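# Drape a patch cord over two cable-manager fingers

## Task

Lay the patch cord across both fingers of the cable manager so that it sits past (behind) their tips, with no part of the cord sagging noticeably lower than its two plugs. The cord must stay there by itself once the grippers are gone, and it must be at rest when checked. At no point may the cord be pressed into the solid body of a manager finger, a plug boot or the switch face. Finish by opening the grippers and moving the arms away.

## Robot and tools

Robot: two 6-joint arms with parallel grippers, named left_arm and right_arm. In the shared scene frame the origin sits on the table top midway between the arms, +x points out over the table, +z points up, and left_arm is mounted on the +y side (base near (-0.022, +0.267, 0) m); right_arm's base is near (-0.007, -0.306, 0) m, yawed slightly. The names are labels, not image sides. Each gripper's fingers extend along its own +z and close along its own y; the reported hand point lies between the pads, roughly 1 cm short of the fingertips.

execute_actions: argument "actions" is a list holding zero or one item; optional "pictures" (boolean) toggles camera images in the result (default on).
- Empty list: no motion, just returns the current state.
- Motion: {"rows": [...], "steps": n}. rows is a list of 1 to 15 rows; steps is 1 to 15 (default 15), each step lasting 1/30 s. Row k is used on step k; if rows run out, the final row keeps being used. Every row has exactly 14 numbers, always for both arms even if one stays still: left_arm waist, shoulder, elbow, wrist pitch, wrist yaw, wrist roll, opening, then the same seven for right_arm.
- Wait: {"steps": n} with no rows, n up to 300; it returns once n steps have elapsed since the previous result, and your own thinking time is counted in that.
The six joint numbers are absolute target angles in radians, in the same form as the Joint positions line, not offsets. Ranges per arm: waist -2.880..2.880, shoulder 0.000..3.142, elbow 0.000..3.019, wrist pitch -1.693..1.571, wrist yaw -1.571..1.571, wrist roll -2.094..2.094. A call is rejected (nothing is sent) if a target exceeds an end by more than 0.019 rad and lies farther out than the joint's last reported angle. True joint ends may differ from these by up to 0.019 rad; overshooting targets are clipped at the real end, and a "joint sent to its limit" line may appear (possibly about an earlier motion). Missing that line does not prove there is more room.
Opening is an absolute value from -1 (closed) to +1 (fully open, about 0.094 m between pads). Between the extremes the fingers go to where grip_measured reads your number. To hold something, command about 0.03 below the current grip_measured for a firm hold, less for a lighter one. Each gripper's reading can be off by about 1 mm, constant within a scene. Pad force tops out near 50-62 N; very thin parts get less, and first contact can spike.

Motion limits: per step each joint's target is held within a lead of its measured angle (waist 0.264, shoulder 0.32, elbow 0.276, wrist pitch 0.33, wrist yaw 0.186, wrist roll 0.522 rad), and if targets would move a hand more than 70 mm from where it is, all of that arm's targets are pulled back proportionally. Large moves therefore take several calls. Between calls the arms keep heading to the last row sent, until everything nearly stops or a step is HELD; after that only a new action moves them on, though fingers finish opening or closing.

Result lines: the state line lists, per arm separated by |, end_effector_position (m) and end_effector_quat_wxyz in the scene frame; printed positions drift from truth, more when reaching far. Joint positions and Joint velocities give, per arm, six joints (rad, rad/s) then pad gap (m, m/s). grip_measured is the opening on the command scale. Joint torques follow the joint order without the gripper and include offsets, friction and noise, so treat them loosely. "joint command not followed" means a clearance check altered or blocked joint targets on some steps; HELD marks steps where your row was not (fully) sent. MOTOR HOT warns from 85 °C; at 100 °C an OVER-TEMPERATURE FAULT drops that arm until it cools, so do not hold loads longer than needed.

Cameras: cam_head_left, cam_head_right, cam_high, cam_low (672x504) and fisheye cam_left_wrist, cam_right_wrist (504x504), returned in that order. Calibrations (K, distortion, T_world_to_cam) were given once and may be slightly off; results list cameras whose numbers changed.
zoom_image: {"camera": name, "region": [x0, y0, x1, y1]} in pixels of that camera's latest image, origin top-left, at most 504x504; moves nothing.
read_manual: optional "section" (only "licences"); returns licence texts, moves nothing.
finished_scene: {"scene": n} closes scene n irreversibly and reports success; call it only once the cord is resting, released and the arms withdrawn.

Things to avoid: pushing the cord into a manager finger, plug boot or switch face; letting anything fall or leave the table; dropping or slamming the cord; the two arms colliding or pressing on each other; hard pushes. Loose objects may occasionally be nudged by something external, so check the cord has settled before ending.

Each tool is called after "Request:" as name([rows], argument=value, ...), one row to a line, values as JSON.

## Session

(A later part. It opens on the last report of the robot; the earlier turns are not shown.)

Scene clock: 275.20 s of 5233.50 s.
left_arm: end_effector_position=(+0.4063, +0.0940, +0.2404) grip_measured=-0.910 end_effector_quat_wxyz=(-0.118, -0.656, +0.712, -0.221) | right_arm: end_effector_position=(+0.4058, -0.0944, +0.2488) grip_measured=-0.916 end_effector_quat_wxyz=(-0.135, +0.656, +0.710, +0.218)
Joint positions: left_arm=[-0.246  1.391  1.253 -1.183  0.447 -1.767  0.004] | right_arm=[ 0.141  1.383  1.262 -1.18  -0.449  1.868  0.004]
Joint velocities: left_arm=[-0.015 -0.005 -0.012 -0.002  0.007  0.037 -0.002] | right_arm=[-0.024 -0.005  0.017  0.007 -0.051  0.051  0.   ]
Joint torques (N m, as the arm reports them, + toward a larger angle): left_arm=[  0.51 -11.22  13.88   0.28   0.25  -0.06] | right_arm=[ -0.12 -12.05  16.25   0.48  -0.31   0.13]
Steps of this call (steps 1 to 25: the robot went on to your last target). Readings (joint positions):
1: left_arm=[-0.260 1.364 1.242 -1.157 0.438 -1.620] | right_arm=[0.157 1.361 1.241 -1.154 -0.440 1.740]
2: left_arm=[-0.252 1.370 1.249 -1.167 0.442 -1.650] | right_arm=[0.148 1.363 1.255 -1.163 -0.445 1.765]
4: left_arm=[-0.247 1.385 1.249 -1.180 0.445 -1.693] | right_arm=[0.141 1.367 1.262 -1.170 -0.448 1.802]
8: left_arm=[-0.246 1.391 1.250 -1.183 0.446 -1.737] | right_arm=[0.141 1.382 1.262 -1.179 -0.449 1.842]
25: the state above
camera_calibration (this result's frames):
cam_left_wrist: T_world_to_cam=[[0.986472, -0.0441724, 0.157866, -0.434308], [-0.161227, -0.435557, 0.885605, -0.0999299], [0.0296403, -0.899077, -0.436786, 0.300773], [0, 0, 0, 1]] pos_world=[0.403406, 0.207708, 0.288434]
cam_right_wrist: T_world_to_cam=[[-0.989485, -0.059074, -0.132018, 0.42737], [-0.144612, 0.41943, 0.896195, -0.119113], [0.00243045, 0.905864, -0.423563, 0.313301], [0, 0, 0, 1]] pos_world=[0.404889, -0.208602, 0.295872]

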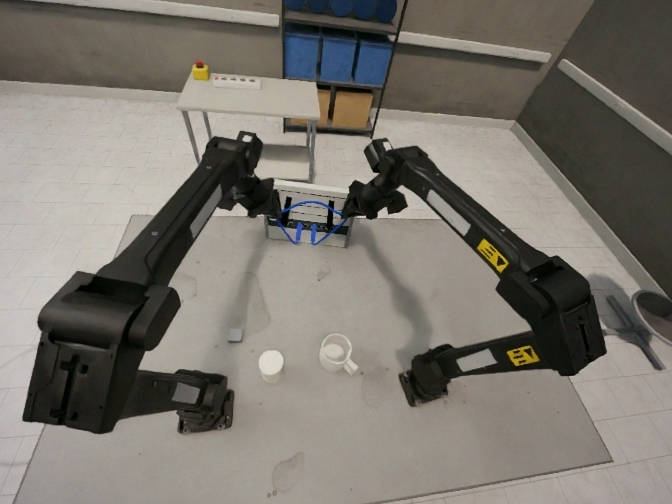

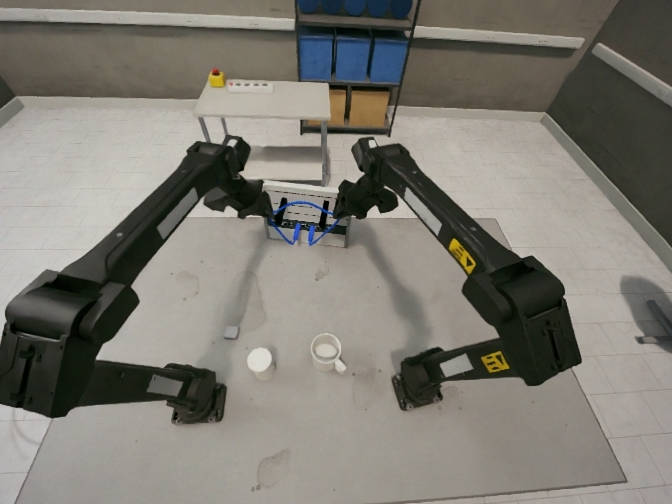

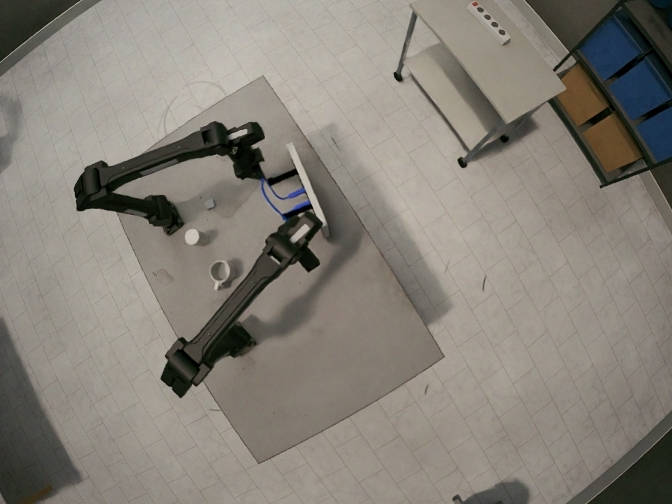

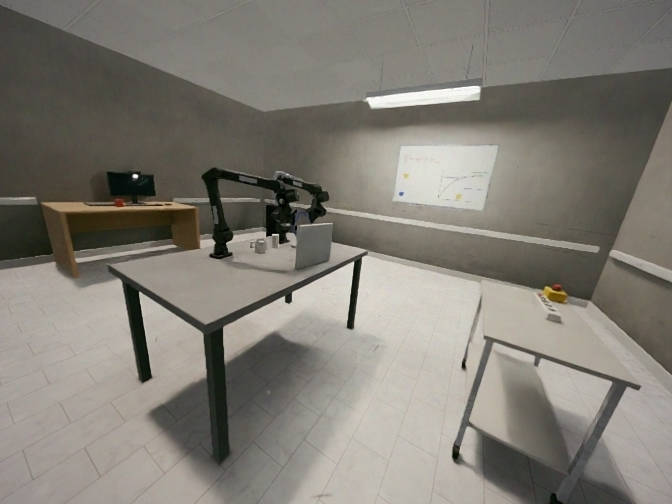

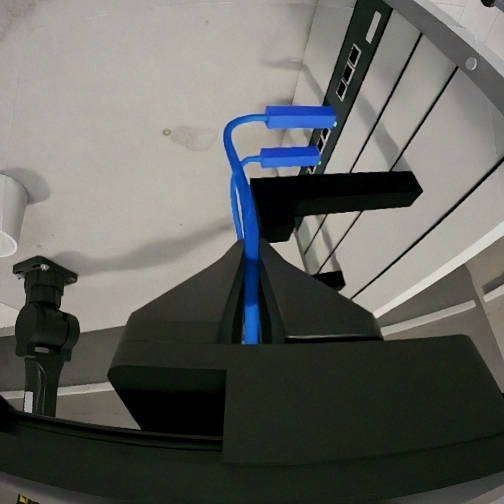

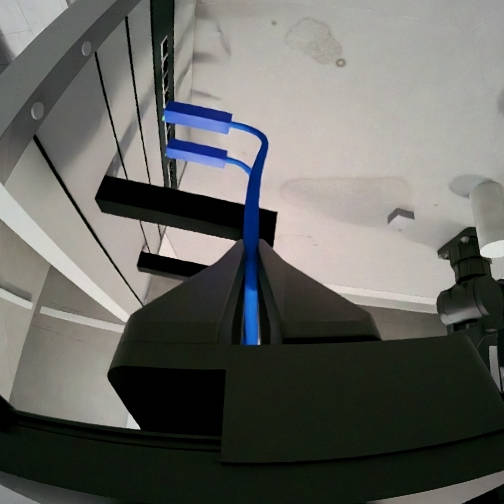

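Request:
execute_actions([
  {"rows":[[-0.231,1.392,1.318,-1.195,0.45,-1.775,-0.945,0.135,1.386,1.334,-1.193,-0.45,1.875,-0.965],[-0.227,1.40,1.326,-1.195,0.45,-1.77,-0.945,0.131,1.391,1.338,-1.191,-0.45,1.87,-0.965],[-0.222,1.408,1.334,-1.195,0.45,-1.764,-0.945,0.126,1.397,1.342,-1.189,-0.45,1.865,-0.965],[-0.218,1.416,1.342,-1.195,0.45,-1.758,-0.945,0.122,1.402,1.346,-1.187,-0.45,1.86,-0.965],[-0.214,1.424,1.35,-1.195,0.45,-1.752,-0.945,0.117,1.408,1.35,-1.185,-0.45,1.855,-0.965],[-0.209,1.432,1.358,-1.195,0.45,-1.747,-0.945,0.113,1.413,1.354,-1.183,-0.45,1.85,-0.965],[-0.205,1.44,1.366,-1.195,0.45,-1.741,-0.945,0.108,1.419,1.358,-1.181,-0.45,1.845,-0.965],[-0.20,1.448,1.374,-1.195,0.45,-1.736,-0.945,0.104,1.424,1.362,-1.179,-0.45,1.84,-0.965],[-0.196,1.457,1.382,-1.195,0.45,-1.73,-0.945,0.099,1.43,1.366,-1.177,-0.45,1.835,-0.965],[-0.192,1.465,1.39,-1.195,0.45,-1.725,-0.945,0.095,1.435,1.37,-1.175,-0.45,1.83,-0.965]],"steps":15},
], pictures=false)

Request:
execute_actions([
  {"steps":20},
])

Request:
zoom_image(camera="cam_head_left", region=[250, 170, 390, 260])

Request:
zoom_image(camera="cam_high", region=[210, 130, 350, 270])

Scene clock: 304.53 s of 5233.50 s.
left_arm: end_effector_position=(+0.4405, +0.1071, +0.2380) grip_measured=-0.911 end_effector_quat_wxyz=(-0.114, -0.663, +0.706, -0.222) | right_arm: end_effector_position=(+0.4262, -0.1082, +0.2380) grip_measured=-0.916 end_effector_quat_wxyz=(-0.134, +0.666, +0.702, +0.213)
Joint positions: left_arm=[-0.204  1.469  1.327 -1.189  0.448 -1.742  0.004] | right_arm=[ 0.1    1.432  1.288 -1.18  -0.449  1.846  0.004]
Joint velocities: left_arm=[ 0.024 -0.005 -0.007  0.002  0.022  0.037 -0.   ] | right_arm=[-0.005  0.044  0.007 -0.017  0.022 -0.066 -0.   ]
Joint torques (N m, as the arm reports them, + toward a larger angle): left_arm=[  0.09 -12.11  14.32   0.45   0.15   0.12] | right_arm=[  0.42 -12.53  17.57   1.19  -0.31  -0.09]
Steps of this call (steps 1 to 15: the robot went on to your last target; steps 16 to 190: nothing new was sent; then 22.50 s passed at rest; steps 191 to 205: all 15 steps of this action). Readings (joint positions):
191: left_arm=[-0.246 1.391 1.253 -1.183 0.447 -1.768] | right_arm=[0.141 1.383 1.262 -1.180 -0.449 1.868]
192: left_arm=[-0.246 1.392 1.255 -1.183 0.447 -1.768] | right_arm=[0.141 1.383 1.262 -1.180 -0.449 1.868]
194: left_arm=[-0.244 1.396 1.265 -1.185 0.447 -1.768] | right_arm=[0.140 1.384 1.262 -1.180 -0.449 1.868]
198: left_arm=[-0.233 1.424 1.293 -1.189 0.448 -1.761] | right_arm=[0.126 1.398 1.271 -1.180 -0.449 1.863]
205: the state above

Scene clock: 305.20 s of 5233.50 s.
left_arm: end_effector_position=(+0.4406, +0.1072, +0.2382) grip_measured=-0.910 end_effector_quat_wxyz=(-0.113, -0.661, +0.708, -0.223) | right_arm: end_effector_position=(+0.4265, -0.1081, +0.2380) grip_measured=-0.916 end_effector_quat_wxyz=(-0.134, +0.664, +0.704, +0.213)
Joint positions: left_arm=[-0.204  1.469  1.328 -1.189  0.449 -1.737  0.004] | right_arm=[ 0.1    1.433  1.288 -1.18  -0.449  1.842  0.004]
Joint velocities: left_arm=[-0.015 -0.005  0.022  0.002 -0.051 -0.066 -0.001] | right_arm=[-0.015 -0.005 -0.002  0.002 -0.051  0.007 -0.   ]
Joint torques (N m, as the arm reports them, + toward a larger angle): left_arm=[  0.77 -11.72  14.23   0.59   0.17   0.14] | right_arm=[ -0.1  -11.36  17.36   1.15  -0.31  -0.07]
Steps of this call (steps 1 to 15: the robot went on to your last target; steps 16 to 20: nothing new was sent). Readings (joint positions):
1: left_arm=[-0.204 1.469 1.327 -1.189 0.448 -1.741] | right_arm=[0.100 1.433 1.288 -1.180 -0.449 1.845]
2: left_arm=[-0.204 1.469 1.328 -1.189 0.448 -1.740] | right_arm=[0.100 1.433 1.288 -1.180 -0.449 1.844]
4: left_arm=[-0.204 1.469 1.328 -1.189 0.449 -1.739] | right_arm=[0.100 1.433 1.288 -1.180 -0.449 1.844]
8: left_arm=[-0.204 1.469 1.328 -1.189 0.449 -1.738] | right_arm=[0.100 1.433 1.288 -1.180 -0.449 1.842]
20: the state above
All arms were judged still, so your last target was given up. Only a new action makes them travel on or press farther. Fingers that are still opening or closing keep moving.
camera_calibration (this result's frames):
cam_left_wrist: T_world_to_cam=[[0.986111, -0.0290692, 0.163527, -0.470051], [-0.159449, -0.44132, 0.88307, -0.0861977], [0.0464976, -0.896879, -0.439825, 0.303681], [0, 0, 0, 1]] pos_world=[0.435657, 0.220661, 0.286551]
cam_right_wrist: T_world_to_cam=[[-0.991763, -0.0418845, -0.121047, 0.445853], [-0.127252, 0.430048, 0.893793, -0.106423], [0.0146201, 0.901834, -0.431835, 0.317422], [0, 0, 0, 1]] pos_world=[0.423998, -0.221821, 0.286163]

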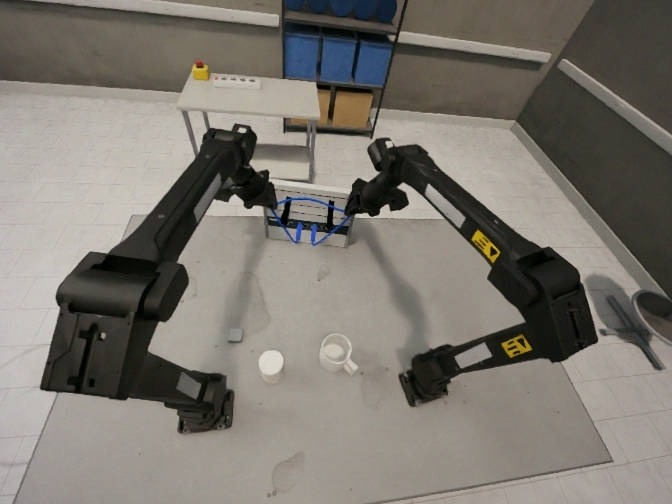

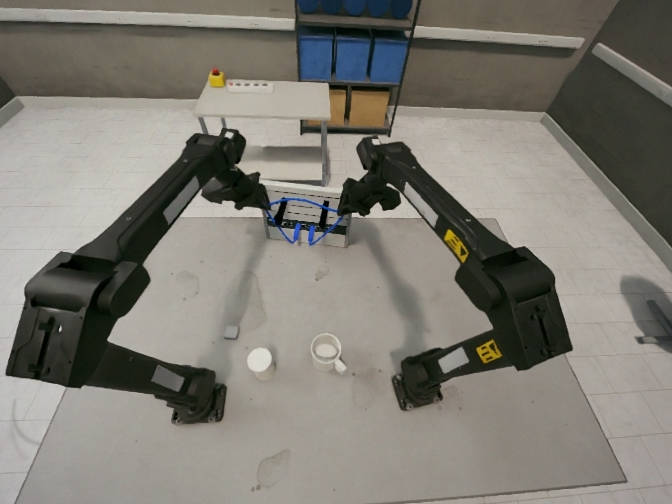

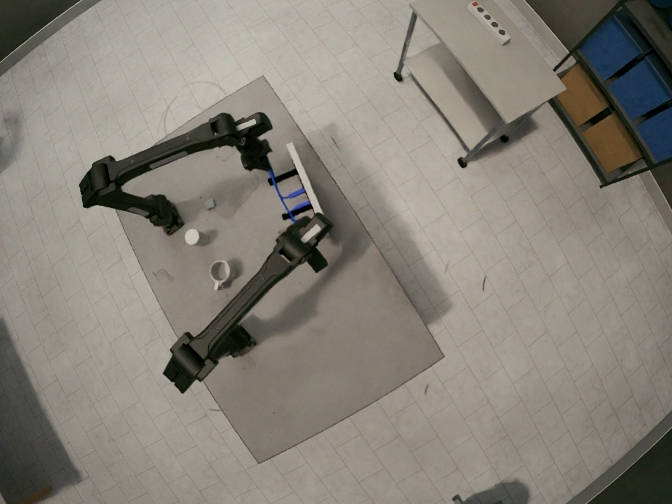

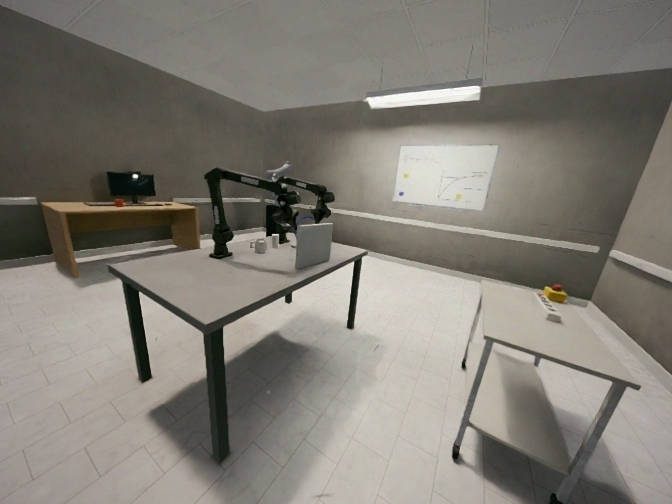

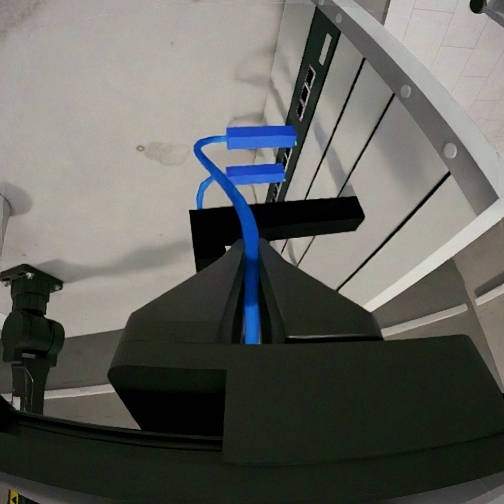

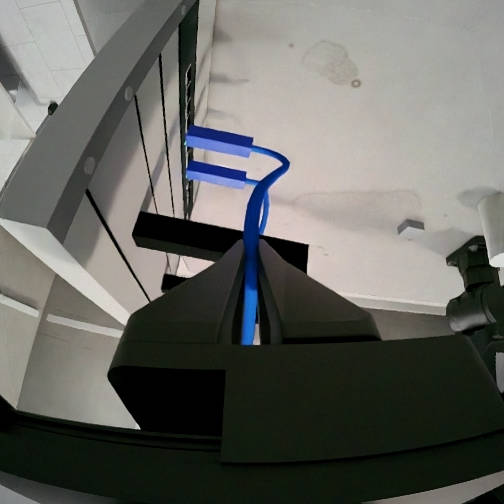

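Region (250, 170, 390, 260) of cam_head_left's 672x504 image, scaled by 3.600, with more detail than that image has; it fills the top 324 rows of this view, and the rest is white.

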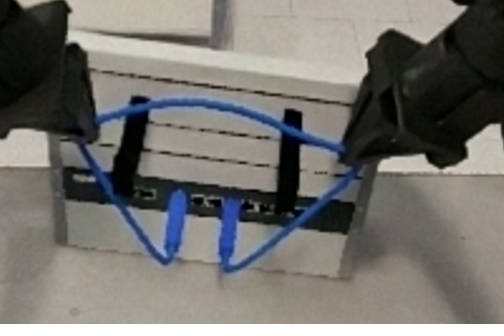

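Region (210, 130, 350, 270) of cam_high's 672x504 image, scaled by 3.600, with more detail than that image has.

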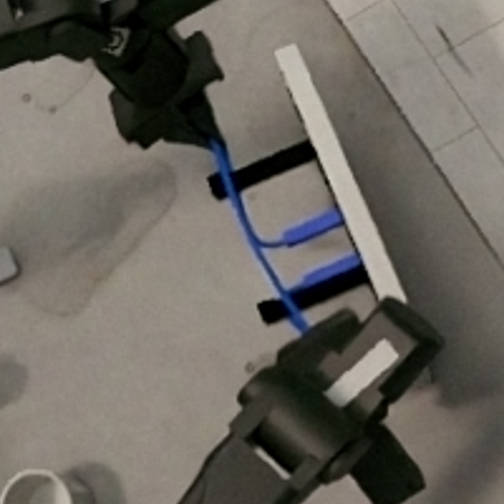

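Request:
execute_actions([
  {"rows":[[-0.195,1.468,1.33,-1.185,0.45,-1.73,-0.945,0.098,1.435,1.29,-1.17,-0.45,1.835,-0.965],[-0.195,1.47,1.324,-1.178,0.45,-1.73,-0.945,0.098,1.435,1.283,-1.163,-0.45,1.835,-0.965],[-0.195,1.472,1.318,-1.171,0.45,-1.73,-0.945,0.098,1.435,1.276,-1.156,-0.45,1.835,-0.965],[-0.195,1.474,1.312,-1.164,0.45,-1.73,-0.945,0.098,1.436,1.269,-1.149,-0.45,1.835,-0.965],[-0.195,1.476,1.306,-1.157,0.45,-1.73,-0.945,0.098,1.436,1.262,-1.142,-0.45,1.835,-0.965],[-0.195,1.478,1.30,-1.15,0.45,-1.73,-0.945,0.098,1.436,1.255,-1.135,-0.45,1.835,-0.965],[-0.195,1.48,1.294,-1.143,0.45,-1.73,-0.945,0.098,1.437,1.248,-1.128,-0.45,1.835,-0.965],[-0.195,1.482,1.288,-1.136,0.45,-1.73,-0.945,0.098,1.437,1.241,-1.121,-0.45,1.835,-0.965],[-0.195,1.484,1.281,-1.128,0.45,-1.73,-0.945,0.098,1.437,1.234,-1.114,-0.45,1.835,-0.965],[-0.195,1.486,1.275,-1.12,0.45,-1.73,-0.945,0.098,1.437,1.225,-1.105,-0.45,1.835,-0.965]],"steps":15},
], pictures=false)

Request:
execute_actions([
  {"steps":15},
])

Request:
zoom_image(camera="cam_head_left", region=[250, 170, 390, 260])

Request:
zoom_image(camera="cam_high", region=[210, 130, 350, 270])

Scene clock: 327.87 s of 5233.50 s.
left_arm: end_effector_position=(+0.4383, +0.1077, +0.2166) grip_measured=-0.910 end_effector_quat_wxyz=(-0.115, -0.662, +0.707, -0.220) | right_arm: end_effector_position=(+0.4215, -0.1095, +0.2164) grip_measured=-0.916 end_effector_quat_wxyz=(-0.135, +0.665, +0.704, +0.210)
Joint positions: left_arm=[-0.204  1.476  1.279 -1.14   0.449 -1.737  0.004] | right_arm=[ 0.1    1.433  1.232 -1.13  -0.449  1.842  0.004]
Joint velocities: left_arm=[ 0.005  0.034 -0.007  0.032 -0.051  0.007  0.   ] | right_arm=[ 0.005 -0.005  0.022  0.051  0.037 -0.007 -0.001]
Joint torques (N m, as the arm reports them, + toward a larger angle): left_arm=[  0.47 -11.21   8.87   1.58   0.18   0.09] | right_arm=[  0.35 -11.01   9.52   2.02  -0.25  -0.02]
Steps of this call (steps 1 to 90: nothing new was sent; then 19.17 s passed at rest; steps 91 to 105: all 15 steps of this action). Readings (joint positions):
91: left_arm=[-0.204 1.469 1.328 -1.189 0.449 -1.737] | right_arm=[0.100 1.433 1.288 -1.180 -0.449 1.842]
92: left_arm=[-0.204 1.469 1.327 -1.189 0.449 -1.737] | right_arm=[0.100 1.433 1.288 -1.180 -0.449 1.842]
94: left_arm=[-0.204 1.469 1.323 -1.188 0.449 -1.737] | right_arm=[0.100 1.433 1.287 -1.178 -0.449 1.842]
98: left_arm=[-0.204 1.469 1.302 -1.167 0.449 -1.737] | right_arm=[0.100 1.433 1.265 -1.154 -0.449 1.842]
105: the state above

Scene clock: 328.37 s of 5233.50 s.
left_arm: end_effector_position=(+0.4387, +0.1076, +0.2164) grip_measured=-0.910 end_effector_quat_wxyz=(-0.115, -0.662, +0.707, -0.221) | right_arm: end_effector_position=(+0.4222, -0.1093, +0.2166) grip_measured=-0.916 end_effector_quat_wxyz=(-0.134, +0.665, +0.704, +0.212)
Joint positions: left_arm=[-0.204  1.476  1.279 -1.138  0.449 -1.737  0.004] | right_arm=[ 0.1    1.433  1.232 -1.127 -0.449  1.842  0.004]
Joint velocities: left_arm=[-0.005  0.005 -0.017  0.007  0.007  0.022 -0.   ] | right_arm=[ 0.005 -0.005  0.007 -0.012 -0.095  0.022  0.   ]
Joint torques (N m, as the arm reports them, + toward a larger angle): left_arm=[  0.52 -10.57   8.79   1.41   0.18   0.1 ] | right_arm=[ -0.32 -12.04   9.62   1.78  -0.27  -0.06]
Steps of this call (steps 1 to 15: the robot went on to your last target). Readings (joint positions):
1: left_arm=[-0.204 1.476 1.279 -1.139 0.449 -1.737] | right_arm=[0.100 1.433 1.232 -1.129 -0.449 1.842]
2: left_arm=[-0.204 1.476 1.279 -1.139 0.449 -1.737] | right_arm=[0.100 1.433 1.232 -1.128 -0.449 1.842]
4: left_arm=[-0.204 1.476 1.279 -1.138 0.449 -1.737] | right_arm=[0.100 1.433 1.232 -1.127 -0.449 1.842]
8: left_arm=[-0.204 1.476 1.279 -1.138 0.449 -1.737] | right_arm=[0.100 1.433 1.232 -1.127 -0.449 1.842]
15: the state above
All arms were judged still, so your last target was given up. Only a new action makes them travel on or press farther. Fingers that are still opening or closing keep moving.
camera_calibration (this result's frames):
cam_left_wrist: T_world_to_cam=[[0.986956, -0.0292224, 0.158315, -0.463868], [-0.154808, -0.442161, 0.883475, -0.0691504], [0.0441834, -0.896459, -0.440918, 0.2957], [0, 0, 0, 1]] pos_world=[0.434047, 0.220952, 0.264909]
cam_right_wrist: T_world_to_cam=[[-0.992157, -0.0419947, -0.117728, 0.438375], [-0.124296, 0.430872, 0.893812, -0.0884601], [0.0131906, 0.901435, -0.432713, 0.310063], [0, 0, 0, 1]] pos_world=[0.419852, -0.222978, 0.264844]

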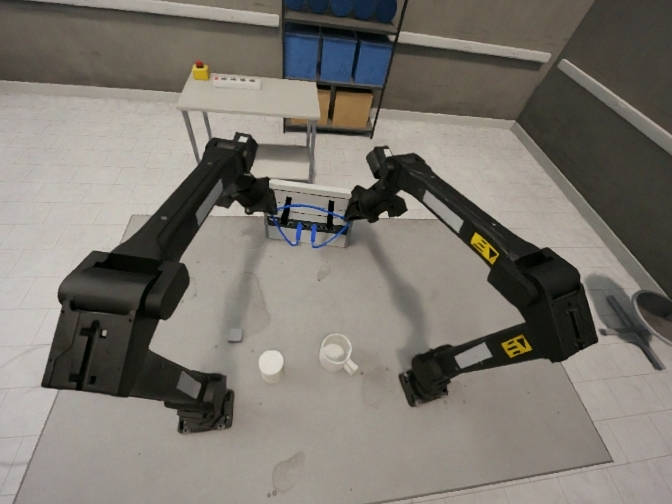

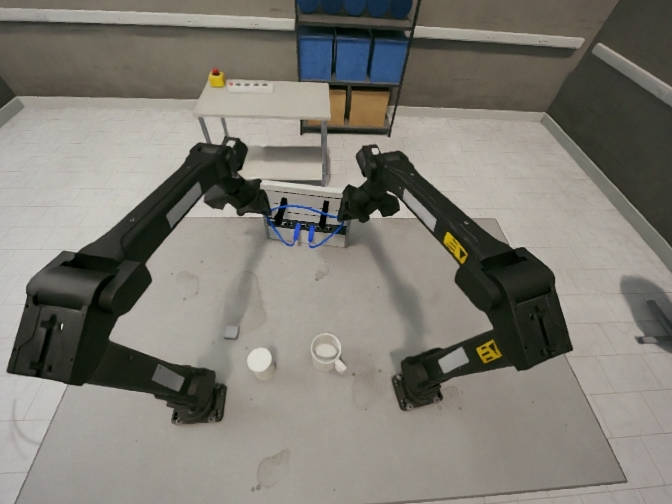

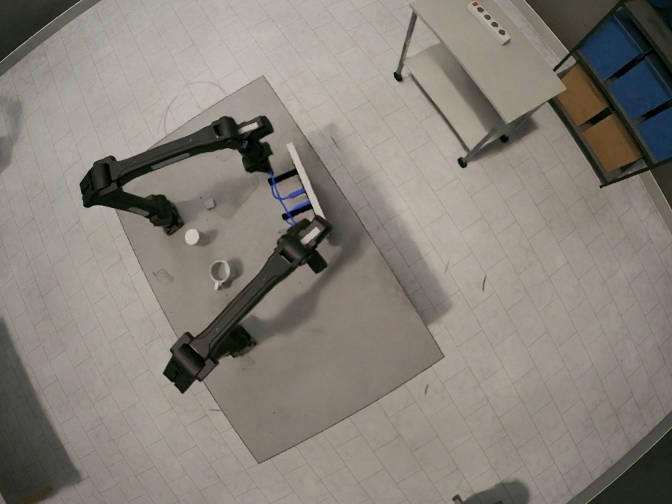

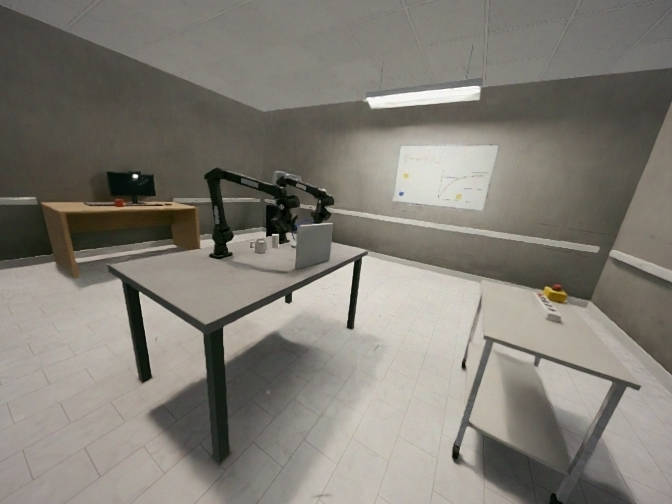

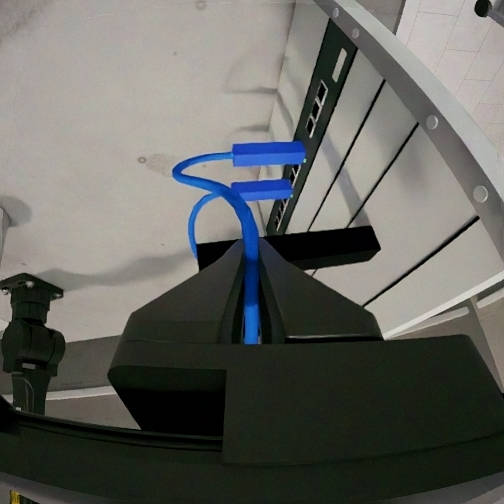

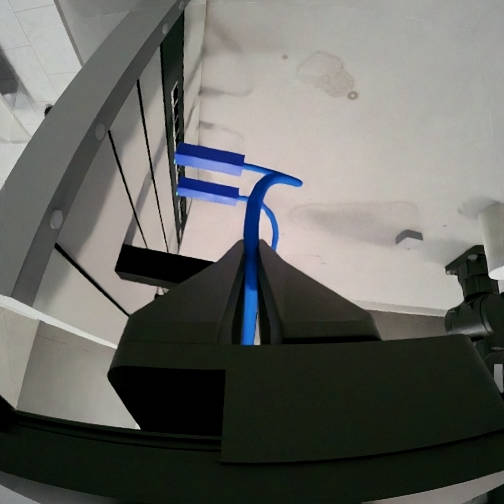

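Region (250, 170, 390, 260) of cam_head_left's 672x504 image, scaled by 3.600, with more detail than that image has; it fills the top 324 rows of this view, and the rest is white.

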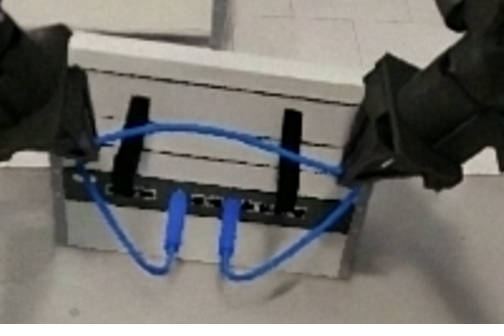

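Region (210, 130, 350, 270) of cam_high's 672x504 image, scaled by 3.600, with more detail than that image has.

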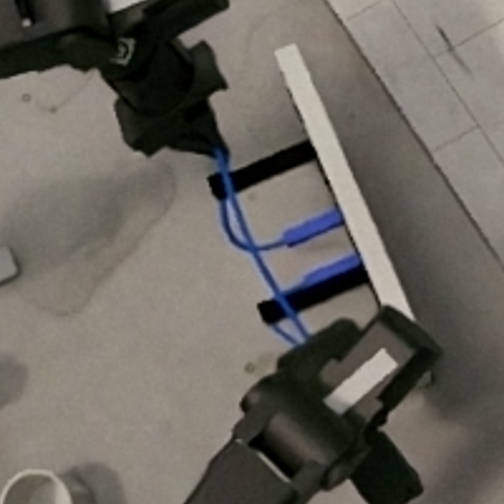

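Request:
execute_actions([
  {"rows":[[-0.19,1.492,1.30,-1.115,0.45,-1.725,-0.945,0.095,1.443,1.25,-1.105,-0.45,1.83,-0.965],[-0.188,1.497,1.31,-1.115,0.45,-1.725,-0.945,0.093,1.447,1.26,-1.105,-0.45,1.83,-0.965],[-0.186,1.502,1.32,-1.115,0.45,-1.725,-0.945,0.091,1.451,1.27,-1.105,-0.45,1.83,-0.965],[-0.184,1.507,1.33,-1.115,0.45,-1.725,-0.945,0.089,1.455,1.27,-1.105,-0.45,1.83,-0.965],[-0.182,1.512,1.34,-1.115,0.45,-1.725,-0.945,0.087,1.459,1.27,-1.105,-0.45,1.83,-0.965],[-0.18,1.517,1.34,-1.11,0.45,-1.725,-0.945,0.085,1.463,1.27,-1.10,-0.45,1.83,-0.965],[-0.18,1.521,1.34,-1.105,0.45,-1.725,-0.945,0.085,1.466,1.26,-1.09,-0.45,1.83,-0.965],[-0.18,1.524,1.31,-1.10,0.45,-1.725,-0.945,0.085,1.468,1.24,-1.085,-0.45,1.83,-0.965],[-0.18,1.524,1.295,-1.095,0.45,-1.725,-0.945,0.085,1.468,1.228,-1.08,-0.45,1.83,-0.965],[-0.18,1.524,1.287,-1.09,0.45,-1.725,-0.945,0.085,1.468,1.222,-1.075,-0.45,1.83,-0.965],[-0.18,1.524,1.279,-1.083,0.45,-1.725,-0.945,0.085,1.468,1.215,-1.068,-0.45,1.83,-0.965],[-0.18,1.524,1.271,-1.076,0.45,-1.725,-0.945,0.085,1.468,1.208,-1.062,-0.45,1.83,-0.965],[-0.18,1.524,1.264,-1.07,0.45,-1.725,-0.945,0.085,1.468,1.202,-1.056,-0.45,1.83,-0.965]],"steps":15},
], pictures=false)

Request:
execute_actions([
  {"steps":15},
])

Request:
zoom_image(camera="cam_head_left", region=[250, 170, 390, 260])

Request:
zoom_image(camera="cam_high", region=[210, 130, 350, 270])

Scene clock: 345.10 s of 5233.50 s.
left_arm: end_effector_position=(+0.4520, +0.1109, +0.1985) grip_measured=-0.911 end_effector_quat_wxyz=(+0.113, +0.665, -0.704, +0.222) | right_arm: end_effector_position=(+0.4310, -0.1115, +0.2034) grip_measured=-0.916 end_effector_quat_wxyz=(-0.131, +0.667, +0.701, +0.216)
Joint positions: left_arm=[-0.192  1.515  1.273 -1.091  0.449 -1.736  0.004] | right_arm=[ 0.091  1.454  1.217 -1.081 -0.449  1.841  0.004]
Joint velocities: left_arm=[ 0.005  0.005 -0.081  0.032  0.007  0.11   0.001] | right_arm=[-0.005  0.005 -0.085  0.042 -0.022  0.037 -0.001]
Joint torques (N m, as the arm reports them, + toward a larger angle): left_arm=[  0.31 -11.35   8.64   1.32   0.18   0.14] | right_arm=[  0.34 -11.06   9.26   1.83  -0.27  -0.02]
Steps of this call (steps 1 to 90: nothing new was sent; then 13.23 s passed at rest; steps 91 to 105: all 15 steps of this action). Readings (joint positions):
91: left_arm=[-0.204 1.476 1.279 -1.137 0.449 -1.737] | right_arm=[0.100 1.433 1.232 -1.127 -0.449 1.842]
92: left_arm=[-0.203 1.477 1.279 -1.136 0.449 -1.737] | right_arm=[0.100 1.433 1.232 -1.127 -0.449 1.841]
94: left_arm=[-0.202 1.480 1.279 -1.134 0.449 -1.737] | right_arm=[0.100 1.433 1.232 -1.127 -0.449 1.841]
98: left_arm=[-0.197 1.499 1.285 -1.125 0.449 -1.737] | right_arm=[0.095 1.441 1.232 -1.118 -0.449 1.841]
105: the state above

Scene clock: 345.60 s of 5233.50 s.
left_arm: end_effector_position=(+0.4514, +0.1110, +0.1969) grip_measured=-0.911 end_effector_quat_wxyz=(+0.113, +0.665, -0.704, +0.222) | right_arm: end_effector_position=(+0.4301, -0.1117, +0.2012) grip_measured=-0.916 end_effector_quat_wxyz=(-0.131, +0.667, +0.701, +0.215)
Joint positions: left_arm=[-0.192  1.515  1.269 -1.088  0.449 -1.736  0.004] | right_arm=[ 0.091  1.454  1.212 -1.078 -0.449  1.841  0.004]
Joint velocities: left_arm=[-0.005 -0.005 -0.012 -0.002 -0.007 -0.051 -0.   ] | right_arm=[-0.005 -0.005 -0.012  0.017 -0.007 -0.037  0.001]
Joint torques (N m, as the arm reports them, + toward a larger angle): left_arm=[  0.8  -11.46   8.83   1.4    0.19   0.13] | right_arm=[  0.65 -11.7    9.17   1.94  -0.26  -0.04]
Steps of this call (steps 1 to 15: the robot went on to your last target). Readings (joint positions):
1: left_arm=[-0.192 1.515 1.271 -1.090 0.449 -1.736] | right_arm=[0.091 1.454 1.214 -1.080 -0.449 1.841]
2: left_arm=[-0.192 1.515 1.269 -1.090 0.449 -1.736] | right_arm=[0.091 1.454 1.212 -1.080 -0.449 1.841]
4: left_arm=[-0.192 1.515 1.269 -1.089 0.449 -1.736] | right_arm=[0.091 1.454 1.212 -1.079 -0.449 1.841]
8: left_arm=[-0.192 1.515 1.269 -1.088 0.449 -1.736] | right_arm=[0.091 1.454 1.212 -1.078 -0.449 1.841]
15: the state above
All arms were judged still, so your last target was given up. Only a new action makes them travel on or press farther. Fingers that are still opening or closing keep moving.
camera_calibration (this result's frames):
cam_left_wrist: T_world_to_cam=[[0.986918, -0.0185614, 0.160151, -0.474703], [-0.151675, -0.443669, 0.883262, -0.049657], [0.0546595, -0.895998, -0.44068, 0.284807], [0, 0, 0, 1]] pos_world=[0.445394, 0.224344, 0.245393]
cam_right_wrist: T_world_to_cam=[[-0.991551, -0.0329604, -0.125461, 0.446648], [-0.127379, 0.430254, 0.893676, -0.0714208], [0.024524, 0.902106, -0.430817, 0.300368], [0, 0, 0, 1]] pos_world=[0.42641, -0.225513, 0.249267]

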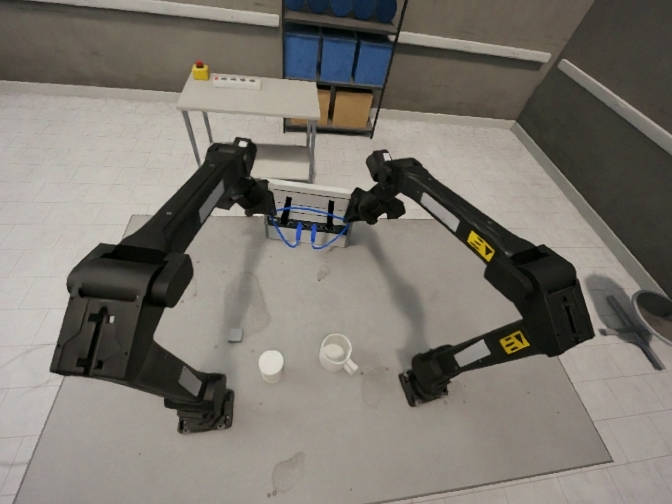

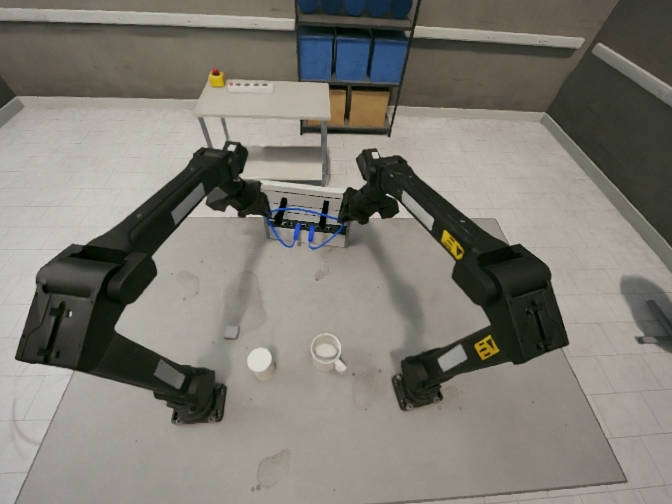

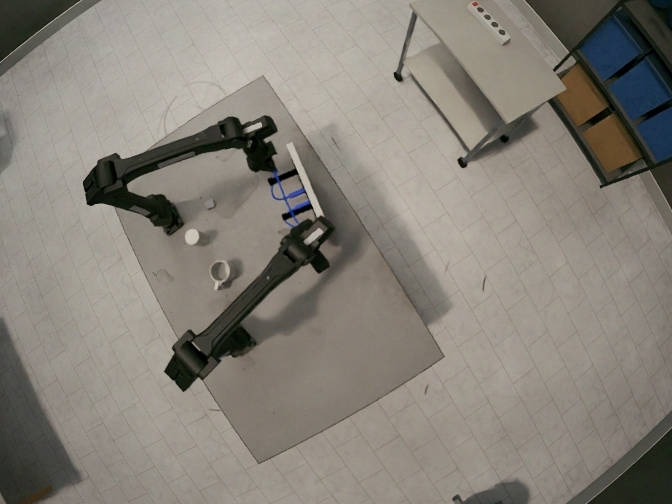

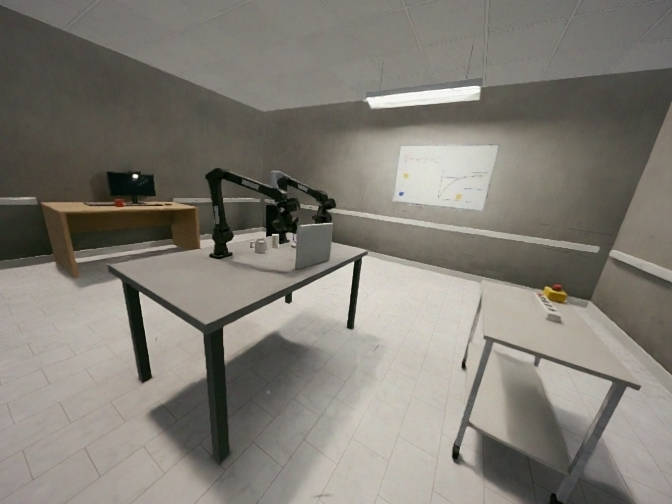

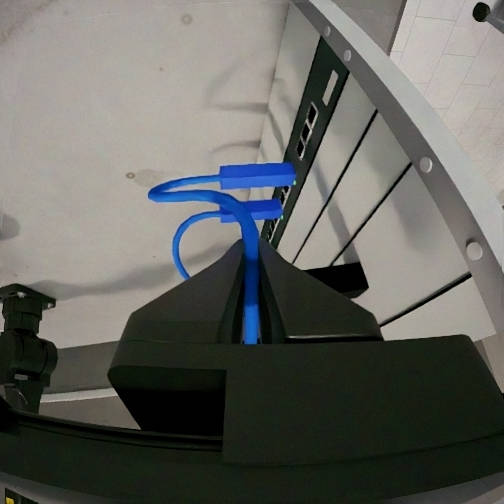

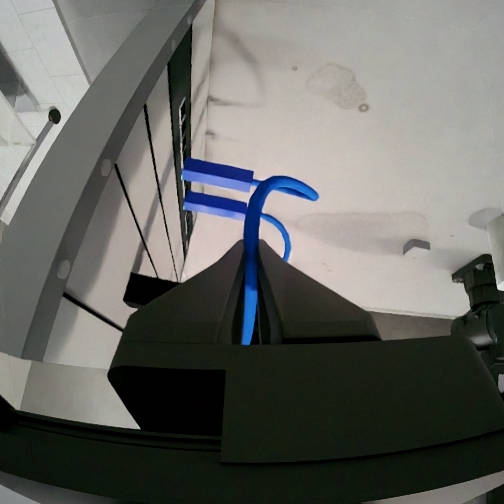

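Region (250, 170, 390, 260) of cam_head_left's 672x504 image, scaled by 3.600, with more detail than that image has; it fills the top 324 rows of this view, and the rest is white.

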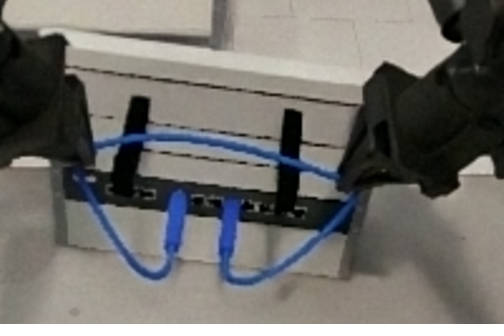

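Region (210, 130, 350, 270) of cam_high's 672x504 image, scaled by 3.600, with more detail than that image has.

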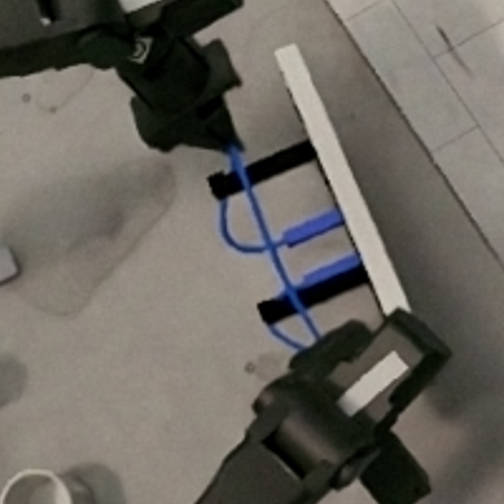

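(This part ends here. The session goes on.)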